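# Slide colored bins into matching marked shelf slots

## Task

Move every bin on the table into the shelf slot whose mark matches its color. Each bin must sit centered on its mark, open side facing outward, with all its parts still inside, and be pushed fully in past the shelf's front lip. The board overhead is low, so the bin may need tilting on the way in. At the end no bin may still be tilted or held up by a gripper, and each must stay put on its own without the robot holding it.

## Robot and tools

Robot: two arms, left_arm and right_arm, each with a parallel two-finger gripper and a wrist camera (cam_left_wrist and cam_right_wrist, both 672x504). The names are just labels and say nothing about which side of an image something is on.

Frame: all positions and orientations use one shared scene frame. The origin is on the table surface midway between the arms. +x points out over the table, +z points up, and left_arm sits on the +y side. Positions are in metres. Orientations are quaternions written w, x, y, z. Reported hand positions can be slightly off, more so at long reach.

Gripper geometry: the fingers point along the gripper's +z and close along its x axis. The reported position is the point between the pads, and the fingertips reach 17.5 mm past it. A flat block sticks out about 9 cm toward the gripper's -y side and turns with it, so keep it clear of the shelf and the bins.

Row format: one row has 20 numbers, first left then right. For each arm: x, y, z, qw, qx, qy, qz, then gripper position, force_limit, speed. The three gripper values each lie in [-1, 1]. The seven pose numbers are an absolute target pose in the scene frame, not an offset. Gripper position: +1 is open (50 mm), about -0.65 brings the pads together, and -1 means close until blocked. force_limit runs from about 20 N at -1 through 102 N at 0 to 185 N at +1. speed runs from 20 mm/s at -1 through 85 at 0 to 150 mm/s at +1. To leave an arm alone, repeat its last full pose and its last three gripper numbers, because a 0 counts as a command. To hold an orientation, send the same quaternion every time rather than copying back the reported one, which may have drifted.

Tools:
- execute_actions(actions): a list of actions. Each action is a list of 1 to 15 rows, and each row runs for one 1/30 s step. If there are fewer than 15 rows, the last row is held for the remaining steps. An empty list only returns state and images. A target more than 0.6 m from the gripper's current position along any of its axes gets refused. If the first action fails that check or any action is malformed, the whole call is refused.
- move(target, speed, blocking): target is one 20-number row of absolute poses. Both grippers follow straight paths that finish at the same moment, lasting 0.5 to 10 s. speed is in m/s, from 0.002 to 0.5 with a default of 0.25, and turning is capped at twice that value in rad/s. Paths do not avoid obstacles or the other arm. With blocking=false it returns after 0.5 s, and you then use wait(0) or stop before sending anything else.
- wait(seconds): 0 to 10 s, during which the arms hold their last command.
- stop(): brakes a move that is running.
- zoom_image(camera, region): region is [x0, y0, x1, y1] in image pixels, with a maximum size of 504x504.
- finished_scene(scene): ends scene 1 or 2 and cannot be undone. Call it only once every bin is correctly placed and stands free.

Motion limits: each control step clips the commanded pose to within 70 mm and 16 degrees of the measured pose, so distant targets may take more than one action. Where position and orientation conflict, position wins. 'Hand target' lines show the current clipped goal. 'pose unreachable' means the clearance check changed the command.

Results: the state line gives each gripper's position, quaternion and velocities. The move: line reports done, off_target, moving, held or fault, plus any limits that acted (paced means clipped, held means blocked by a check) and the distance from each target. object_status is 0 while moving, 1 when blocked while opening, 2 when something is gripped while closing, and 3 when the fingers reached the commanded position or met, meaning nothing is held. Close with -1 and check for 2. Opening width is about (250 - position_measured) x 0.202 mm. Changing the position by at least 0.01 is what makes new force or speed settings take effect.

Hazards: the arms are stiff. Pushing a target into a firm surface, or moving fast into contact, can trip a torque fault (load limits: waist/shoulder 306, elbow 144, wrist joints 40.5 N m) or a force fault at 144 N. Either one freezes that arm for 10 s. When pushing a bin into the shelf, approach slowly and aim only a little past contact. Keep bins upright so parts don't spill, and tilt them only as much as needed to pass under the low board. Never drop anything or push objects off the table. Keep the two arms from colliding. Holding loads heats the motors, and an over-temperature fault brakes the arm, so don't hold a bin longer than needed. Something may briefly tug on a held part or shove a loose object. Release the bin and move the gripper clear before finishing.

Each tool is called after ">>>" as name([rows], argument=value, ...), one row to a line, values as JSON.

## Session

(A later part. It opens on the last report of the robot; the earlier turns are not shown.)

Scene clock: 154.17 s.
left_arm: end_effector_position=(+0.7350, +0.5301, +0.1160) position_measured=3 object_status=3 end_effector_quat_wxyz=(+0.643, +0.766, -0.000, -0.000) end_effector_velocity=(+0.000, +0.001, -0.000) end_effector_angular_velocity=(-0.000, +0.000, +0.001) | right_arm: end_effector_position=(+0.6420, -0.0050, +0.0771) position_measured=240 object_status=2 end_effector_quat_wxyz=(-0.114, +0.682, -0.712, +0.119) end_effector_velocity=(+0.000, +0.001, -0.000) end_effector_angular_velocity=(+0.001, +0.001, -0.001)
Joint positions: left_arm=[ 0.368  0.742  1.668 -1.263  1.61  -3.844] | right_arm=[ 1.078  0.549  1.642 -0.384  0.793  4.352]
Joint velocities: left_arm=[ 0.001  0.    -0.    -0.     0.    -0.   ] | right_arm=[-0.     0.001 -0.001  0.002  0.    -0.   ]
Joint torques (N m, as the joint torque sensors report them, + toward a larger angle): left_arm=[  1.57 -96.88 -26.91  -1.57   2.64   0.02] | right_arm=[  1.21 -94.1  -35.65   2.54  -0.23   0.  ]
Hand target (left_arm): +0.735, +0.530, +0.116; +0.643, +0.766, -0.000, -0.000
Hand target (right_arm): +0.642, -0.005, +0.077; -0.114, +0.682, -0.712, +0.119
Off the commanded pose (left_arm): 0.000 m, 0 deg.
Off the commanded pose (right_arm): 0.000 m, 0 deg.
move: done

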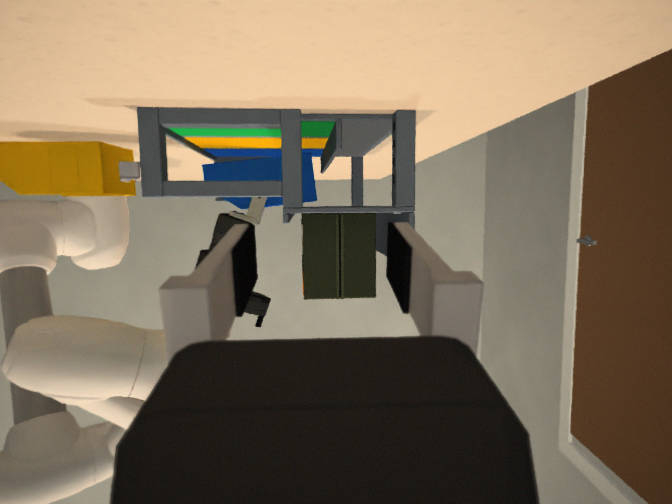

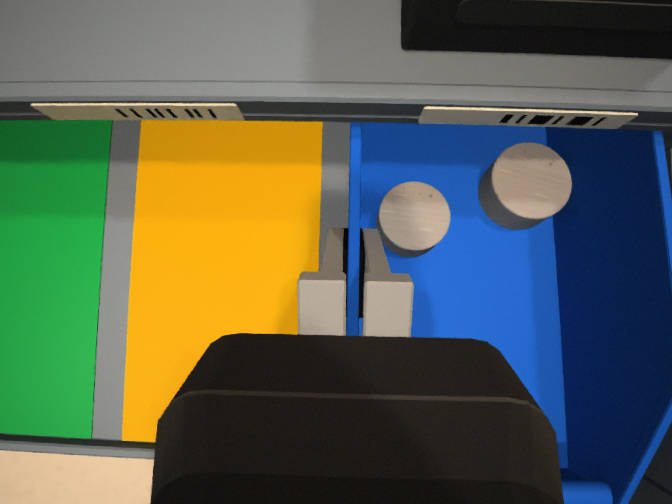

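>>> move(target=[0.76,0.53,0.116,0.6428,0.766,0,0,1,0,0, 0.652,-0.0055,0.066,-0.1497,0.6751,-0.7051,0.1563,-1,0.2,0], speed=0.05)

>>> zoom_image(camera="cam_left_wrist", region=[160, 110, 340, 220])

Scene clock: 159.97 s.
left_arm: end_effector_position=(+0.7600, +0.5300, +0.1160) position_measured=3 object_status=3 end_effector_quat_wxyz=(+0.643, +0.766, -0.000, -0.000) end_effector_velocity=(+0.000, -0.001, -0.000) end_effector_angular_velocity=(+0.001, +0.000, -0.002) | right_arm: end_effector_position=(+0.6520, -0.0055, +0.0660) position_measured=240 object_status=2 end_effector_quat_wxyz=(-0.150, +0.675, -0.705, +0.156) end_effector_velocity=(+0.000, +0.000, +0.000) end_effector_angular_velocity=(+0.001, -0.003, -0.001)
Joint positions: left_arm=[ 0.36   0.768  1.613 -1.27   1.613 -3.874] | right_arm=[ 1.098  0.561  1.678 -0.555  0.728  4.509]
Joint velocities: left_arm=[-0.001  0.    -0.001  0.001 -0.    -0.   ] | right_arm=[ 0.    -0.     0.    -0.004 -0.001  0.004]
Joint torques (N m, as the joint torque sensors report them, + toward a larger angle): left_arm=[   2.27 -100.71  -28.68   -1.71    2.64   -0.03] | right_arm=[  0.65 -92.68 -34.39   1.73  -0.01   0.19]
Hand target (left_arm): +0.760, +0.530, +0.116; +0.643, +0.766, -0.000, -0.000
Hand target (right_arm): +0.652, -0.006, +0.066; -0.150, +0.675, -0.705, +0.156
Off the commanded pose (left_arm): 0.000 m, 0 deg.
Off the commanded pose (right_arm): 0.000 m, 0 deg.
move: done

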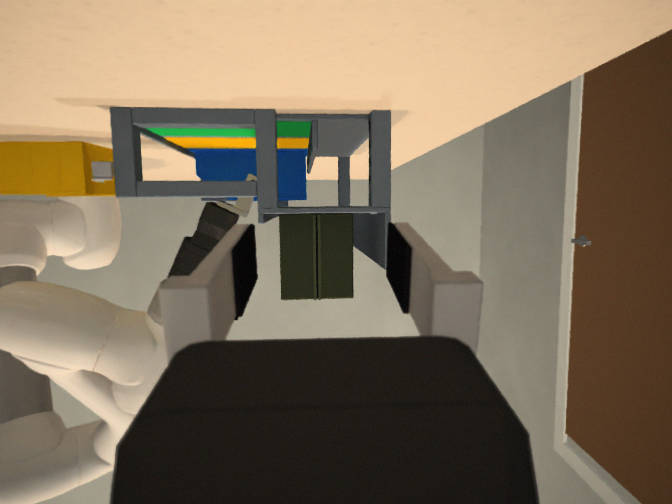

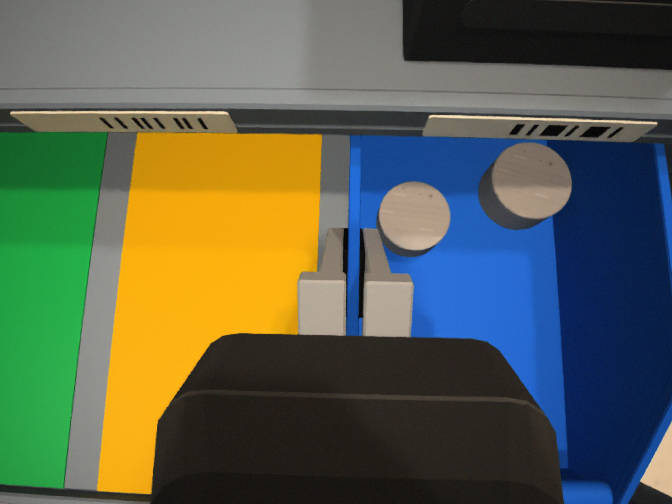

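Region (160, 110, 340, 220) of cam_left_wrist's 672x504 image, scaled by 2.800, with more detail than that image has.

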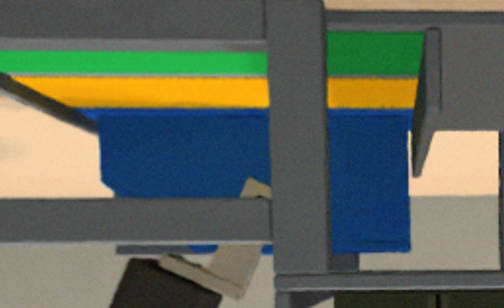

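>>> move(target=[0.76,0.53,0.116,0.6428,0.766,0,0,1,0,0, 0.654,-0.0056,0.0632,-0.1497,0.6751,-0.7051,0.1563,-1,0.2,0], speed=0.02)

>>> zoom_image(camera="cam_left_wrist", region=[250, 120, 340, 210])

Scene clock: 163.47 s.
left_arm: end_effector_position=(+0.7600, +0.5300, +0.1160) position_measured=3 object_status=3 end_effector_quat_wxyz=(+0.643, +0.766, -0.000, -0.000) end_effector_velocity=(-0.000, -0.002, -0.001) end_effector_angular_velocity=(-0.000, +0.001, -0.002) | right_arm: end_effector_position=(+0.6540, -0.0056, +0.0632) position_measured=240 object_status=2 end_effector_quat_wxyz=(-0.150, +0.675, -0.705, +0.156) end_effector_velocity=(+0.000, +0.001, +0.000) end_effector_angular_velocity=(+0.001, -0.001, -0.000)
Joint positions: left_arm=[ 0.36   0.768  1.613 -1.27   1.613 -3.874] | right_arm=[ 1.096  0.565  1.677 -0.557  0.725  4.51 ]
Joint velocities: left_arm=[-0.002  0.001  0.     0.     0.     0.   ] | right_arm=[-0.     0.    -0.001 -0.    -0.     0.   ]
Joint torques (N m, as the joint torque sensors report them, + toward a larger angle): left_arm=[  2.51 -97.94 -28.39  -1.66   2.8    0.08] | right_arm=[  1.58 -94.52 -33.96   1.96  -0.07  -0.08]
Hand target (left_arm): +0.760, +0.530, +0.116; +0.643, +0.766, -0.000, -0.000
Hand target (right_arm): +0.654, -0.006, +0.063; -0.150, +0.675, -0.705, +0.156
Off the commanded pose (left_arm): 0.000 m, 0 deg.
Off the commanded pose (right_arm): 0.000 m, 0 deg.
move: done

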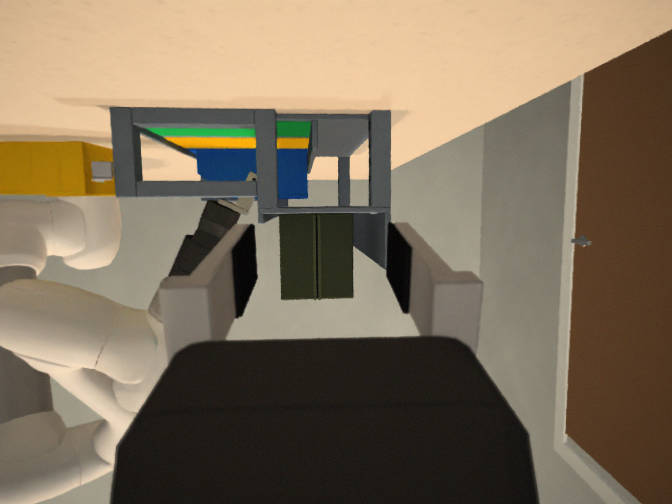

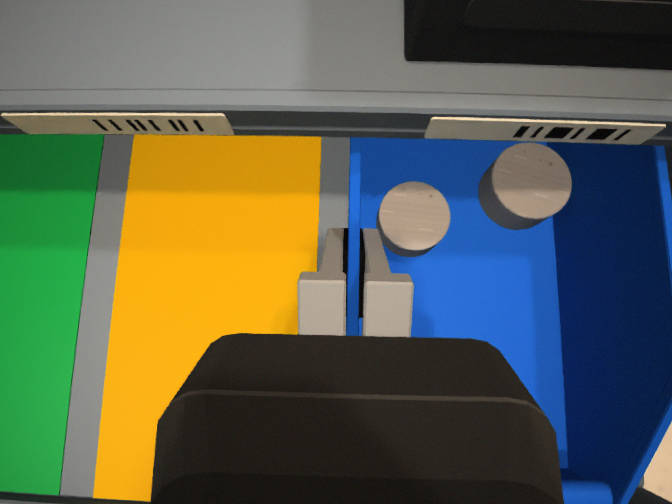

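Region (250, 120, 340, 210) of cam_left_wrist's 672x504 image, scaled by 5.600, with more detail than that image has.

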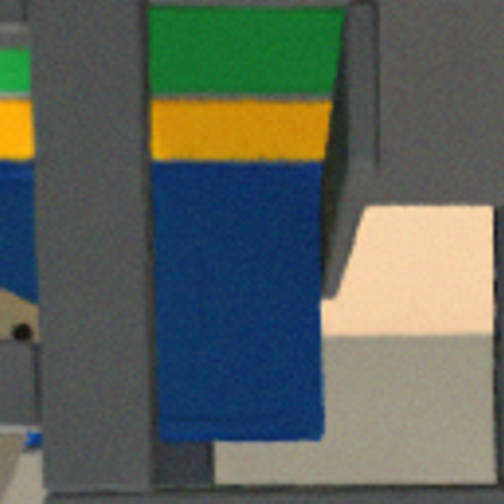

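>>> move(target=[0.76,0.53,0.116,0.6428,0.766,0,0,1,0,0, 0.654,-0.0056,0.0628,-0.1497,0.6751,-0.7051,0.1563,0.1,0.2,0], speed=0.02)

>>> move(target=[0.76,0.53,0.116,0.6428,0.766,0,0,1,0,0, 0.63,-0.0046,0.115,-0.1497,0.6751,-0.7051,0.1563,0.1,0.2,0], speed=0.12)

>>> move(target=[0.76,0.53,0.116,0.6428,0.766,0,0,1,0,0, 0.34,0.025,0.17,-0.153,0.6903,-0.6903,0.153,0.3,0.2,0], speed=0.3)

Scene clock: 168.00 s.
left_arm: end_effector_position=(+0.7600, +0.5300, +0.1160) position_measured=3 object_status=3 end_effector_quat_wxyz=(+0.643, +0.766, -0.000, -0.000) end_effector_velocity=(-0.000, -0.000, -0.000) end_effector_angular_velocity=(-0.000, +0.001, +0.000) | right_arm: end_effector_position=(+0.6540, -0.0056, +0.0628) position_measured=138 object_status=3 end_effector_quat_wxyz=(-0.150, +0.675, -0.705, +0.156) end_effector_velocity=(-0.000, -0.000, -0.001) end_effector_angular_velocity=(+0.000, +0.001, -0.001)
Joint positions: left_arm=[ 0.36   0.768  1.613 -1.27   1.613 -3.874] | right_arm=[ 1.096  0.566  1.677 -0.558  0.724  4.511]
Joint velocities: left_arm=[-0.  0.  0. -0. -0. -0.] | right_arm=[ 0.    -0.     0.001  0.001 -0.     0.001]
Joint torques (N m, as the joint torque sensors report them, + toward a larger angle): left_arm=[   3.49 -103.37  -27.83   -1.72    2.44    0.05] | right_arm=[  1.62 -91.05 -31.95   2.5   -0.26   0.05]
Hand target (left_arm): +0.760, +0.530, +0.116; +0.643, +0.766, -0.000, -0.000
Hand target (right_arm): +0.654, -0.006, +0.063; -0.150, +0.675, -0.705, +0.156
Off the commanded pose (left_arm): 0.000 m, 0 deg.
Off the commanded pose (right_arm): 0.000 m, 0 deg.
move: done

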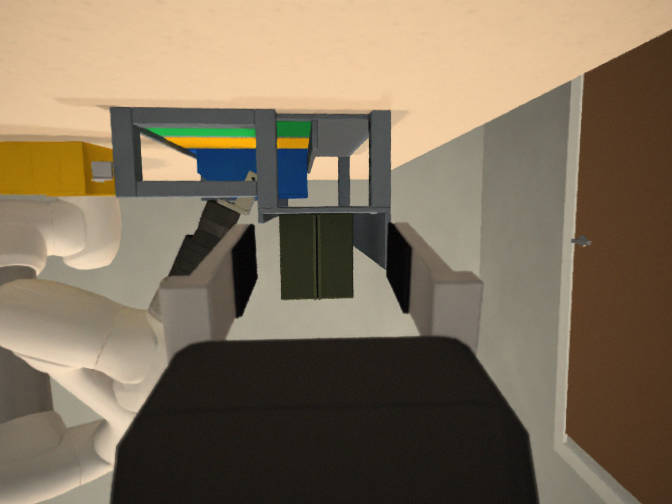

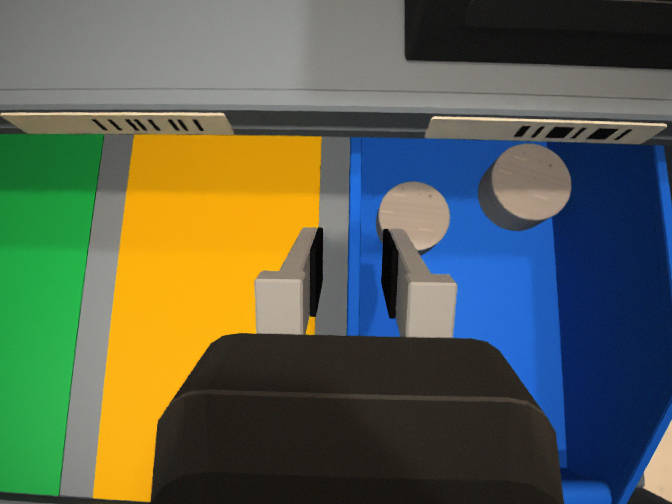

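Scene clock: 168.80 s.
left_arm: end_effector_position=(+0.7600, +0.5300, +0.1160) position_measured=3 object_status=3 end_effector_quat_wxyz=(+0.643, +0.766, -0.000, -0.000) end_effector_velocity=(-0.000, -0.000, -0.001) end_effector_angular_velocity=(-0.001, +0.002, -0.000) | right_arm: end_effector_position=(+0.6299, -0.0047, +0.1149) position_measured=138 object_status=3 end_effector_quat_wxyz=(-0.150, +0.675, -0.705, +0.156) end_effector_velocity=(-0.000, -0.000, +0.000) end_effector_angular_velocity=(-0.001, -0.001, +0.001)
Joint positions: left_arm=[ 0.36   0.768  1.613 -1.27   1.613 -3.874] | right_arm=[ 1.122  0.499  1.674 -0.523  0.795  4.485]
Joint velocities: left_arm=[-0.     0.002  0.    -0.    -0.    -0.   ] | right_arm=[ 0.    -0.001  0.    -0.001  0.    -0.001]
Joint torques (N m, as the joint torque sensors report them, + toward a larger angle): left_arm=[   2.87 -101.3   -27.5    -1.75    2.61   -0.12] | right_arm=[  0.84 -86.78 -33.83   2.71  -0.21   0.12]
Hand target (left_arm): +0.760, +0.530, +0.116; +0.643, +0.766, -0.000, -0.000
Hand target (right_arm): +0.630, -0.005, +0.115; -0.150, +0.675, -0.705, +0.156
Off the commanded pose (left_arm): 0.000 m, 0 deg.
Off the commanded pose (right_arm): 0.000 m, 0 deg.
move: done

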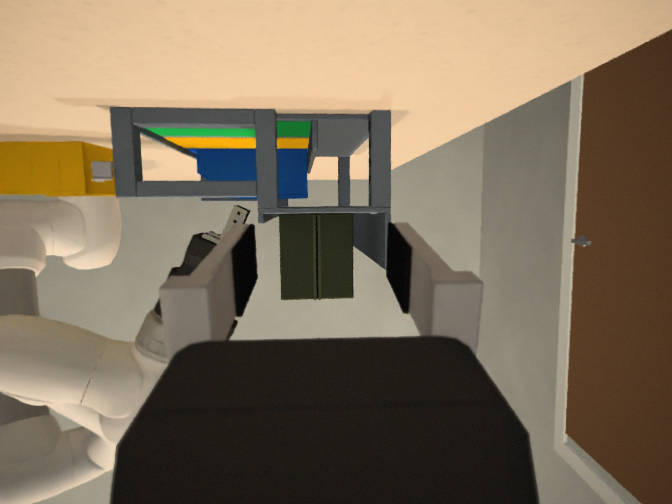

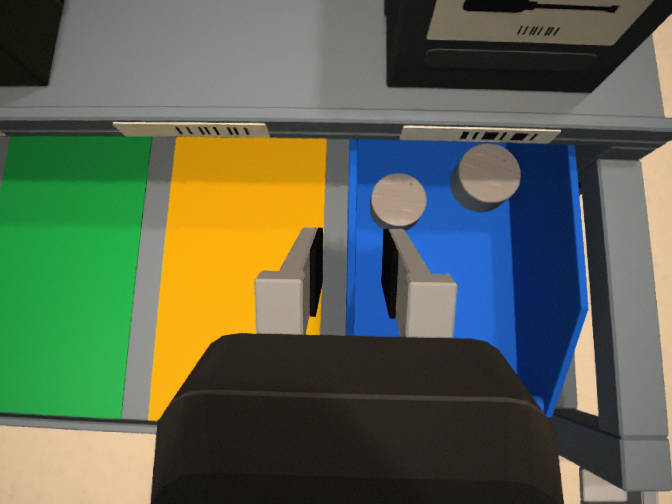

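Scene clock: 170.23 s.
left_arm: end_effector_position=(+0.7600, +0.5300, +0.1160) position_measured=3 object_status=3 end_effector_quat_wxyz=(+0.643, +0.766, -0.000, -0.000) end_effector_velocity=(+0.000, +0.001, -0.001) end_effector_angular_velocity=(-0.001, +0.001, +0.002) | right_arm: end_effector_position=(+0.3398, +0.0243, +0.1696) position_measured=107 object_status=3 end_effector_quat_wxyz=(-0.152, +0.690, -0.690, +0.153) end_effector_velocity=(-0.001, +0.001, +0.001) end_effector_angular_velocity=(+0.003, +0.000, -0.000)
Joint positions: left_arm=[ 0.36   0.768  1.613 -1.27   1.613 -3.874] | right_arm=[ 1.508  0.334  1.811 -0.524  0.964  4.786]
Joint velocities: left_arm=[ 0.001  0.001  0.    -0.001 -0.     0.   ] | right_arm=[ 0.001 -0.    -0.002  0.001 -0.001  0.001]
Joint torques (N m, as the joint torque sensors report them, + toward a larger angle): left_arm=[   3.64 -100.44  -28.13   -1.54    2.51    0.03] | right_arm=[ -0.16 -70.37 -33.76   2.54   0.16  -0.07]
Hand target (left_arm): +0.760, +0.530, +0.116; +0.643, +0.766, -0.000, -0.000
Hand target (right_arm): +0.340, +0.024, +0.170; -0.153, +0.690, -0.690, +0.153
Off the commanded pose (left_arm): 0.000 m, 0 deg.
Off the commanded pose (right_arm): 0.001 m, 0 deg.
move: done

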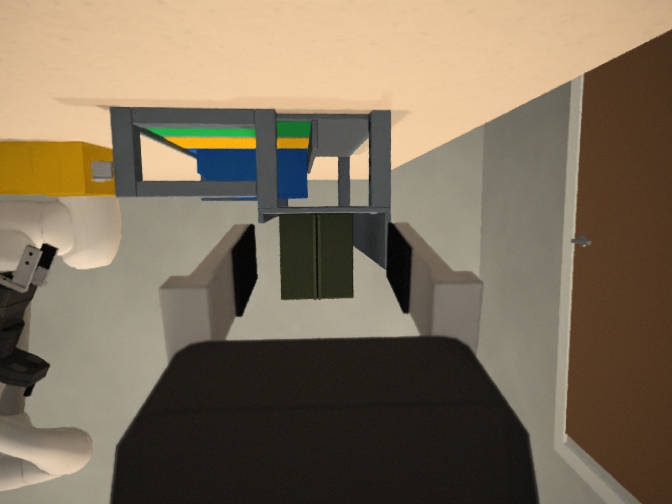

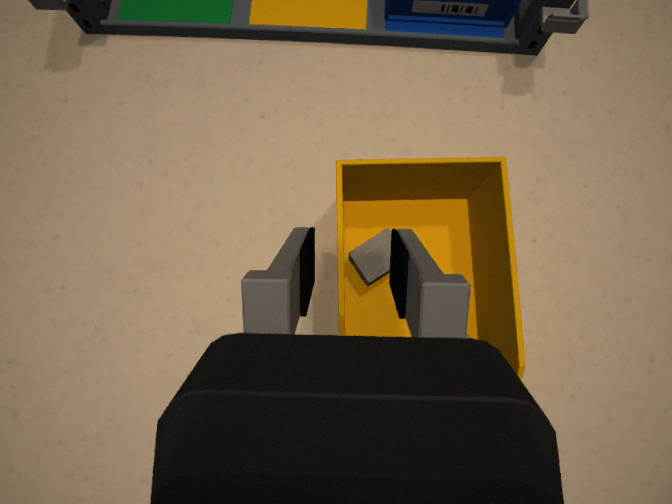

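>>> zoom_image(camera="cam_right_wrist", region=[310, 140, 540, 350])

>>> zoom_image(camera="cam_right_wrist", region=[340, 0, 560, 60])

Region (310, 140, 540, 350) of cam_right_wrist's 672x504 image, scaled by 2.191, with more detail than that image has; it fills the top 460 rows of this view, and the rest is white.

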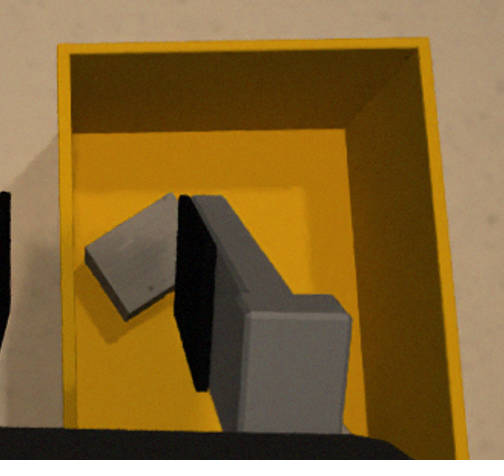

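Region (340, 0, 560, 60) of cam_right_wrist's 672x504 image, scaled by 2.291, with more detail than that image has; it fills the top 137 rows of this view, and the rest is white.

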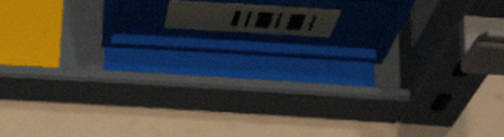

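>>> move(target=[0.70,0.53,0.116,0.6428,0.766,0,0,1,0,0, 0.331,0.0283,0.057,-0.1559,0.7035,-0.6769,0.1501,0.3,0.2,0], speed=0.15)

Scene clock: 182.03 s.
left_arm: end_effector_position=(+0.7000, +0.5300, +0.1160) position_measured=3 object_status=3 end_effector_quat_wxyz=(+0.643, +0.766, +0.000, +0.000) end_effector_velocity=(-0.000, +0.001, -0.000) end_effector_angular_velocity=(+0.000, +0.001, +0.001) | right_arm: end_effector_position=(+0.3310, +0.0284, +0.0571) position_measured=107 object_status=3 end_effector_quat_wxyz=(-0.156, +0.703, -0.677, +0.150) end_effector_velocity=(-0.000, -0.001, -0.001) end_effector_angular_velocity=(-0.000, +0.001, -0.001)
Joint positions: left_arm=[ 0.38   0.707  1.744 -1.252  1.604 -3.804] | right_arm=[ 1.521  0.447  1.894 -0.617  0.787  4.903]
Joint velocities: left_arm=[ 0.002 -0.     0.001  0.001  0.     0.   ] | right_arm=[ 0.     0.     0.001 -0.    -0.001  0.002]
Joint torques (N m, as the joint torque sensors report them, + toward a larger angle): left_arm=[  3.34 -93.21 -24.31  -1.45   2.7   -0.22] | right_arm=[  2.69 -76.36 -28.3    1.99   0.14   0.03]
Hand target (left_arm): +0.700, +0.530, +0.116; +0.643, +0.766, +0.000, +0.000
Hand target (right_arm): +0.331, +0.028, +0.057; -0.156, +0.703, -0.677, +0.150
Off the commanded pose (left_arm): 0.000 m, 0 deg.
Off the commanded pose (right_arm): 0.000 m, 0 deg.
move: done

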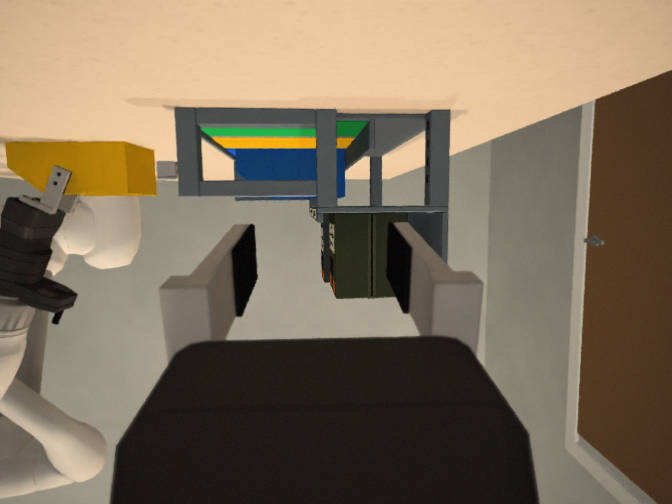

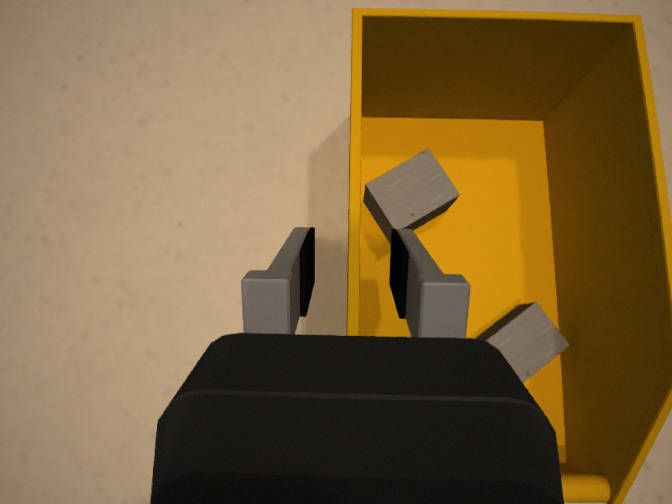

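>>> move(target=[0.70,0.53,0.116,0.6428,0.766,0,0,1,0,0, 0.331,0.0283,0.057,-0.1559,0.7035,-0.6769,0.1501,-1,0.2,0], speed=0.15)

>>> move(target=[0.70,0.53,0.116,0.6428,0.766,0,0,1,0,0, 0.40,0.118,0.105,-0.1142,0.6820,-0.7124,0.1192,-1,0.2,0], speed=0.13)

>>> move(target=[0.68,0.53,0.116,0.6428,0.766,0,0,1,0,0, 0.583,0.1104,0.083,-0.1142,0.6820,-0.7124,0.1192,-1,0.2,0], speed=0.15)

>>> zoom_image(camera="cam_right_wrist", region=[290, 0, 410, 240])

>>> zoom_image(camera="cam_left_wrist", region=[170, 100, 410, 250])

Scene clock: 195.80 s.
left_arm: end_effector_position=(+0.7000, +0.5300, +0.1160) position_measured=3 object_status=3 end_effector_quat_wxyz=(+0.643, +0.766, +0.000, +0.000) end_effector_velocity=(-0.000, -0.001, +0.001) end_effector_angular_velocity=(+0.000, -0.001, -0.002) | right_arm: end_effector_position=(+0.3310, +0.0283, +0.0569) position_measured=240 object_status=2 end_effector_quat_wxyz=(-0.156, +0.704, -0.677, +0.150) end_effector_velocity=(+0.000, -0.000, +0.000) end_effector_angular_velocity=(-0.001, -0.001, +0.000)
Joint positions: left_arm=[ 0.38   0.706  1.744 -1.252  1.604 -3.804] | right_arm=[ 1.521  0.447  1.895 -0.617  0.786  4.903]
Joint velocities: left_arm=[-0.001 -0.001 -0.     0.     0.    -0.   ] | right_arm=[ 0.    -0.    -0.    -0.     0.001 -0.   ]
Joint torques (N m, as the joint torque sensors report them, + toward a larger angle): left_arm=[  2.33 -92.89 -25.88  -1.54   2.67   0.09] | right_arm=[  2.24 -73.59 -26.58   2.24   0.42  -0.17]
Hand target (left_arm): +0.700, +0.530, +0.116; +0.643, +0.766, +0.000, +0.000
Hand target (right_arm): +0.331, +0.028, +0.057; -0.156, +0.704, -0.677, +0.150
Off the commanded pose (left_arm): 0.000 m, 0 deg.
Off the commanded pose (right_arm): 0.000 m, 0 deg.
move: done

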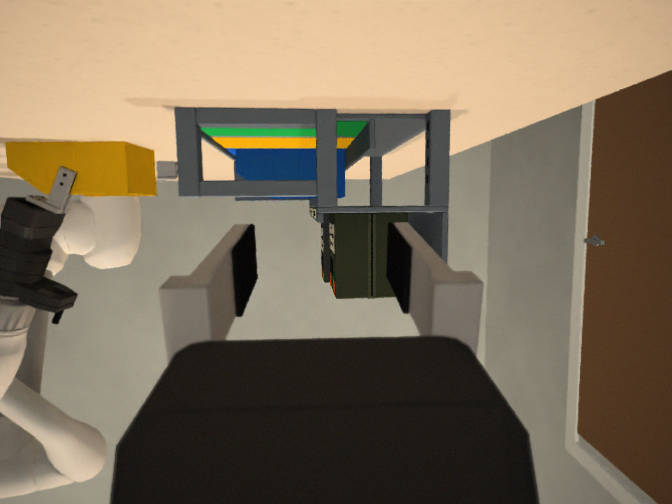

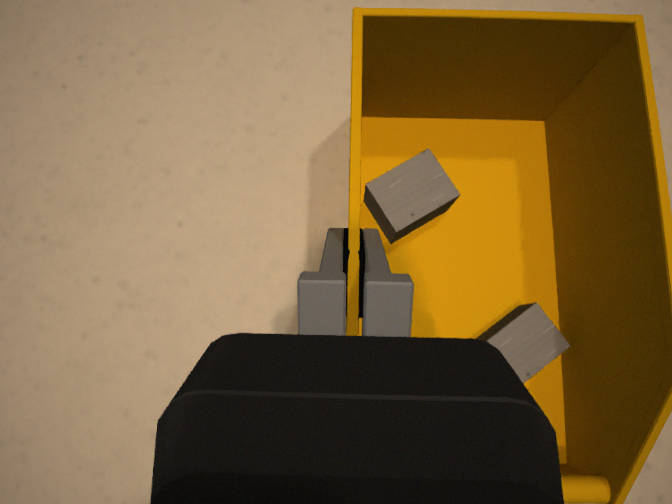

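Scene clock: 197.07 s.
left_arm: end_effector_position=(+0.7000, +0.5300, +0.1160) position_measured=3 object_status=3 end_effector_quat_wxyz=(+0.643, +0.766, +0.000, -0.000) end_effector_velocity=(+0.000, -0.000, +0.001) end_effector_angular_velocity=(+0.000, -0.001, -0.000) | right_arm: end_effector_position=(+0.3998, +0.1181, +0.1052) position_measured=240 object_status=2 end_effector_quat_wxyz=(-0.114, +0.682, -0.712, +0.119) end_effector_velocity=(+0.000, +0.001, +0.000) end_effector_angular_velocity=(+0.001, +0.001, -0.001)
Joint positions: left_arm=[ 0.38   0.707  1.744 -1.252  1.604 -3.804] | right_arm=[ 1.427  0.537  1.602 -0.397  0.952  4.675]
Joint velocities: left_arm=[-0.    -0.001 -0.    -0.     0.     0.   ] | right_arm=[-0.     0.001 -0.002  0.001  0.001 -0.001]
Joint torques (N m, as the joint torque sensors report them, + toward a larger angle): left_arm=[  1.68 -93.28 -25.08  -1.45   2.55   0.05] | right_arm=[  1.83 -93.19 -35.71   2.41   0.33   0.07]
Hand target (left_arm): +0.700, +0.530, +0.116; +0.643, +0.766, +0.000, +0.000
Hand target (right_arm): +0.400, +0.118, +0.105; -0.114, +0.682, -0.712, +0.119
Off the commanded pose (left_arm): 0.000 m, 0 deg.
Off the commanded pose (right_arm): 0.000 m, 0 deg.
move: done

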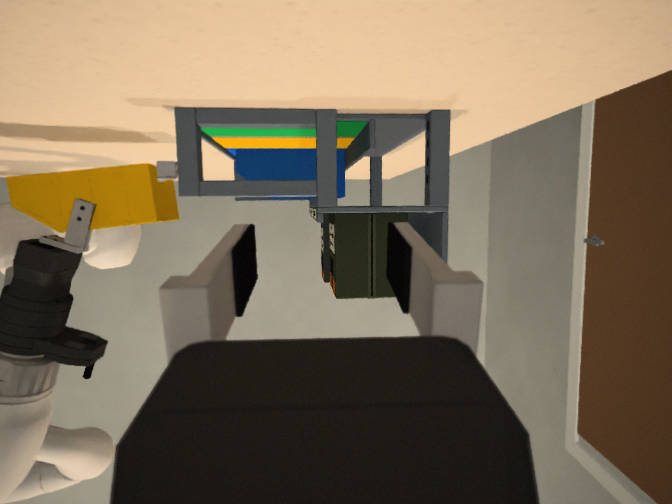

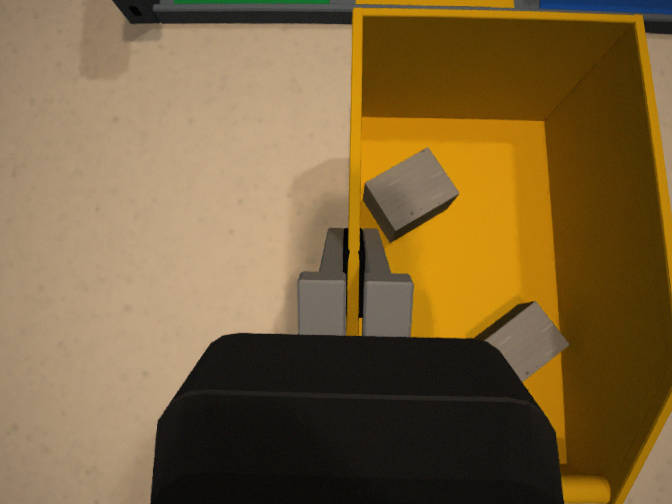

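Scene clock: 198.63 s.
left_arm: end_effector_position=(+0.6800, +0.5300, +0.1160) position_measured=3 object_status=3 end_effector_quat_wxyz=(+0.643, +0.766, +0.000, +0.000) end_effector_velocity=(-0.000, +0.000, +0.001) end_effector_angular_velocity=(+0.001, -0.001, -0.000) | right_arm: end_effector_position=(+0.5831, +0.1108, +0.0832) position_measured=240 object_status=2 end_effector_quat_wxyz=(-0.115, +0.682, -0.712, +0.119) end_effector_velocity=(+0.001, -0.000, -0.000) end_effector_angular_velocity=(-0.001, -0.000, +0.000)
Joint positions: left_arm=[ 0.387  0.687  1.786 -1.246  1.602 -3.781] | right_arm=[ 1.218  0.637  1.476 -0.377  0.908  4.458]
Joint velocities: left_arm=[ 0.    -0.001  0.     0.    -0.     0.   ] | right_arm=[-0.001  0.    -0.    -0.001  0.    -0.001]
Joint torques (N m, as the joint torque sensors report them, + toward a larger angle): left_arm=[  3.29 -88.61 -23.2   -1.51   2.89  -0.1 ] | right_arm=[   2.22 -105.03  -37.38    2.6    -0.15    0.08]
Hand target (left_arm): +0.680, +0.530, +0.116; +0.643, +0.766, +0.000, +0.000
Hand target (right_arm): +0.583, +0.111, +0.083; -0.114, +0.682, -0.712, +0.119
Off the commanded pose (left_arm): 0.000 m, 0 deg.
Off the commanded pose (right_arm): 0.000 m, 0 deg.
move: done

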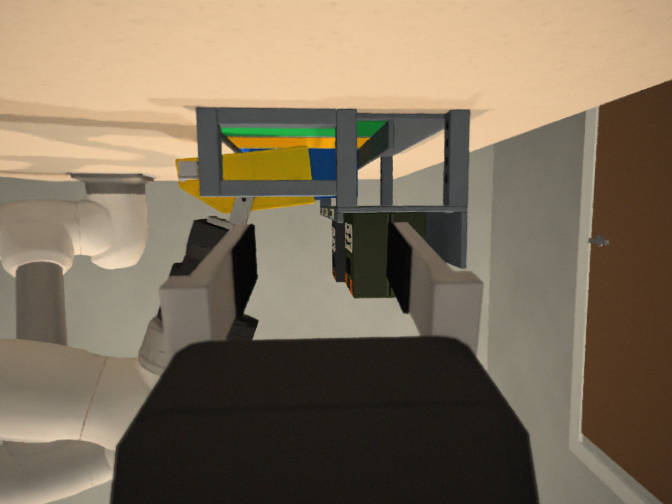

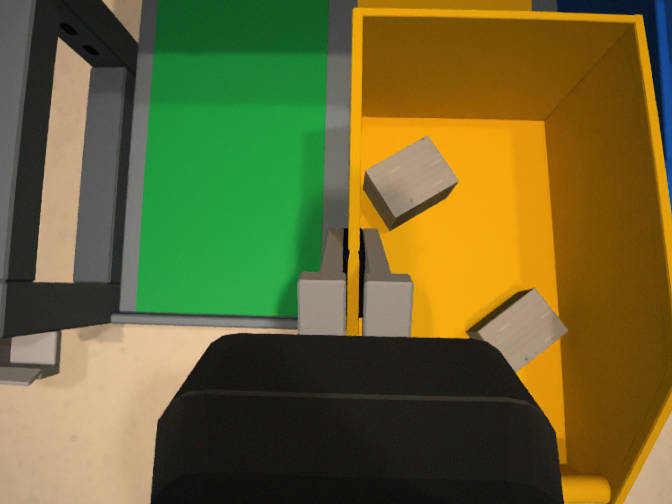

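Region (290, 0, 410, 240) of cam_right_wrist's 672x504 image, scaled by 2.100, with more detail than that image has.

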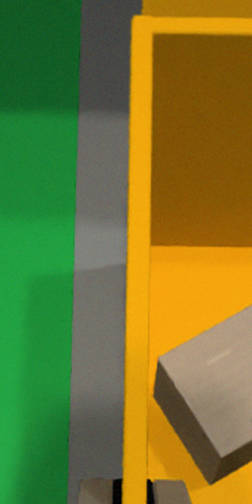

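Region (170, 100, 410, 250) of cam_left_wrist's 672x504 image, scaled by 2.100, with more detail than that image has; it fills the top 315 rows of this view, and the rest is white.

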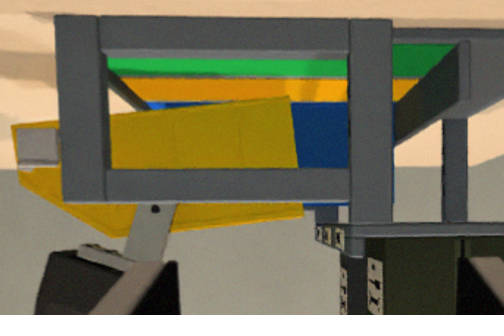

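>>> move(target=[0.74,0.53,0.116,0.6428,0.766,0,0,1,0,0, 0.647,0.1068,0.078,-0.1142,0.6820,-0.7124,0.1192,-1,0.2,0], speed=0.07)

>>> move(target=[0.76,0.53,0.116,0.6428,0.766,0,0,1,0,0, 0.656,0.1065,0.067,-0.1497,0.6751,-0.7051,0.1563,-1,0.2,0], speed=0.05)

>>> zoom_image(camera="cam_left_wrist", region=[250, 120, 340, 210])

>>> zoom_image(camera="cam_left_wrist", region=[140, 110, 340, 220])

Scene clock: 204.37 s.
left_arm: end_effector_position=(+0.7400, +0.5300, +0.1160) position_measured=3 object_status=3 end_effector_quat_wxyz=(+0.643, +0.766, -0.000, -0.000) end_effector_velocity=(+0.000, -0.001, +0.000) end_effector_angular_velocity=(+0.000, -0.000, -0.002) | right_arm: end_effector_position=(+0.6470, +0.1069, +0.0781) position_measured=240 object_status=2 end_effector_quat_wxyz=(-0.114, +0.682, -0.712, +0.119) end_effector_velocity=(+0.000, +0.000, -0.001) end_effector_angular_velocity=(+0.001, +0.001, -0.000)
Joint positions: left_arm=[ 0.367  0.747  1.657 -1.264  1.61  -3.85 ] | right_arm=[ 1.152  0.68   1.41  -0.362  0.91   4.38 ]
Joint velocities: left_arm=[-0.002 -0.    -0.001  0.     0.    -0.   ] | right_arm=[-0.     0.001 -0.     0.001 -0.001 -0.   ]
Joint torques (N m, as the joint torque sensors report them, + toward a larger angle): left_arm=[  1.75 -99.85 -26.44  -1.69   2.76  -0.14] | right_arm=[   1.05 -108.58  -37.71    2.69   -0.2    -0.02]
Hand target (left_arm): +0.740, +0.530, +0.116; +0.643, +0.766, -0.000, -0.000
Hand target (right_arm): +0.647, +0.107, +0.078; -0.114, +0.682, -0.712, +0.119
Off the commanded pose (left_arm): 0.000 m, 0 deg.
Off the commanded pose (right_arm): 0.000 m, 0 deg.
move: done

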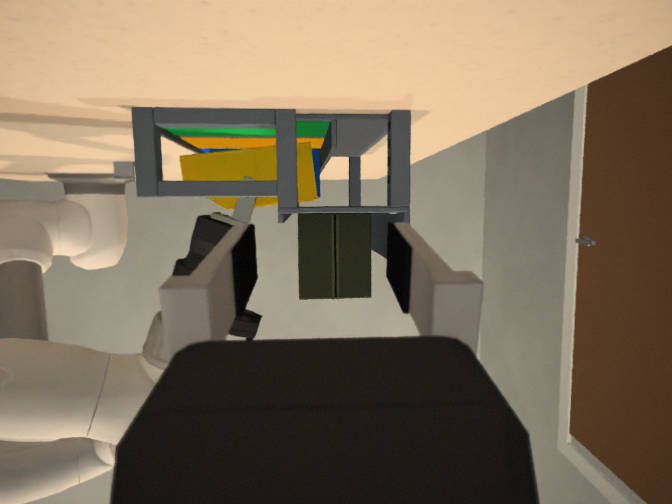

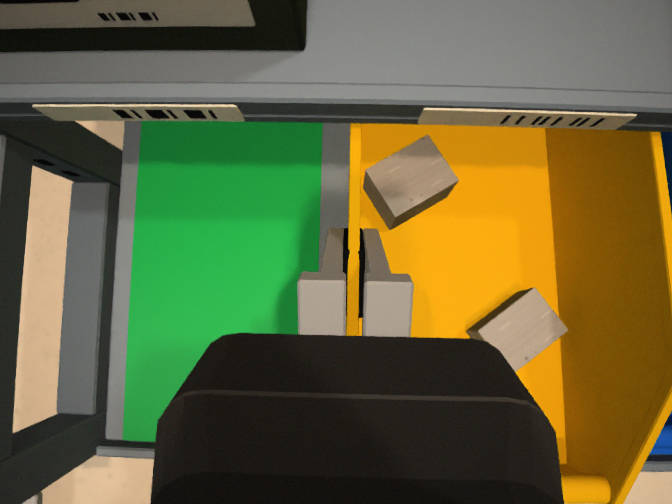

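Scene clock: 205.63 s.
left_arm: end_effector_position=(+0.7600, +0.5300, +0.1160) position_measured=3 object_status=3 end_effector_quat_wxyz=(+0.643, +0.766, -0.000, -0.000) end_effector_velocity=(+0.000, +0.000, -0.000) end_effector_angular_velocity=(-0.000, +0.001, +0.000) | right_arm: end_effector_position=(+0.6560, +0.1065, +0.0670) position_measured=240 object_status=2 end_effector_quat_wxyz=(-0.150, +0.675, -0.705, +0.156) end_effector_velocity=(+0.000, -0.000, +0.000) end_effector_angular_velocity=(+0.000, -0.002, -0.001)
Joint positions: left_arm=[ 0.36   0.768  1.613 -1.27   1.613 -3.874] | right_arm=[ 1.171  0.689  1.447 -0.512  0.848  4.508]
Joint velocities: left_arm=[ 0.     0.001 -0.    -0.     0.    -0.   ] | right_arm=[ 0.    -0.001  0.001 -0.003 -0.001  0.003]
Joint torques (N m, as the joint torque sensors report them, + toward a larger angle): left_arm=[   3.05 -100.85  -27.74   -1.55    2.69   -0.05] | right_arm=[   1.93 -108.    -36.65    1.85   -0.19    0.07]
Hand target (left_arm): +0.760, +0.530, +0.116; +0.643, +0.766, -0.000, -0.000
Hand target (right_arm): +0.656, +0.106, +0.067; -0.150, +0.675, -0.705, +0.156
Off the commanded pose (left_arm): 0.000 m, 0 deg.
Off the commanded pose (right_arm): 0.000 m, 0 deg.
move: done

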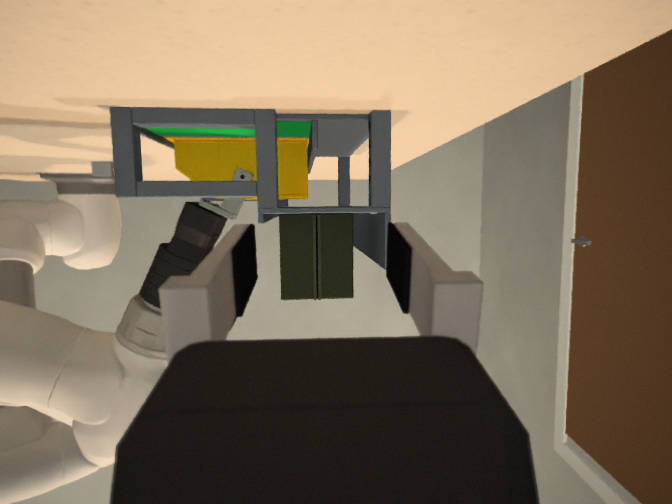

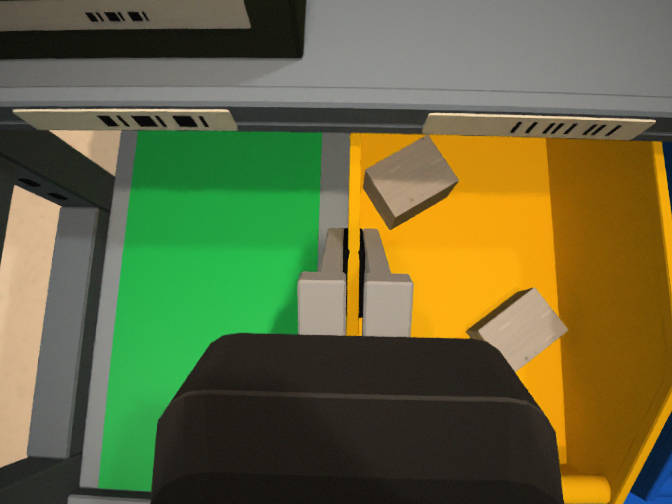

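Region (250, 120, 340, 210) of cam_left_wrist's 672x504 image, scaled by 5.600, with more detail than that image has.

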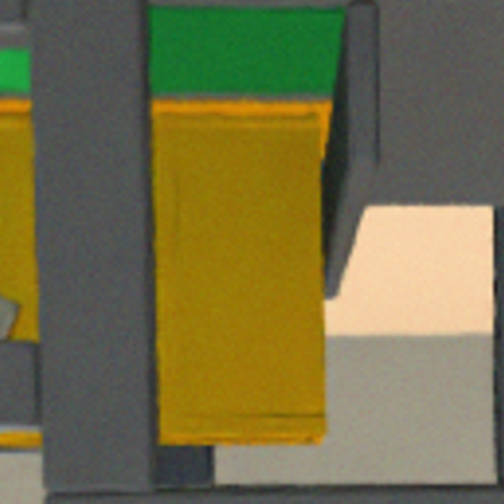

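Region (140, 110, 340, 220) of cam_left_wrist's 672x504 image, scaled by 2.520, with more detail than that image has; it fills the top 277 rows of this view, and the rest is white.

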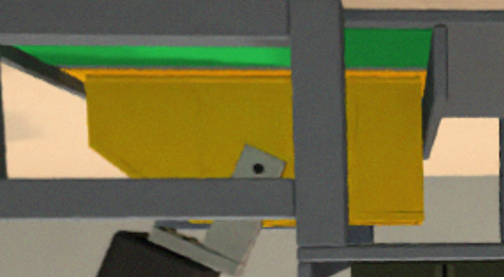

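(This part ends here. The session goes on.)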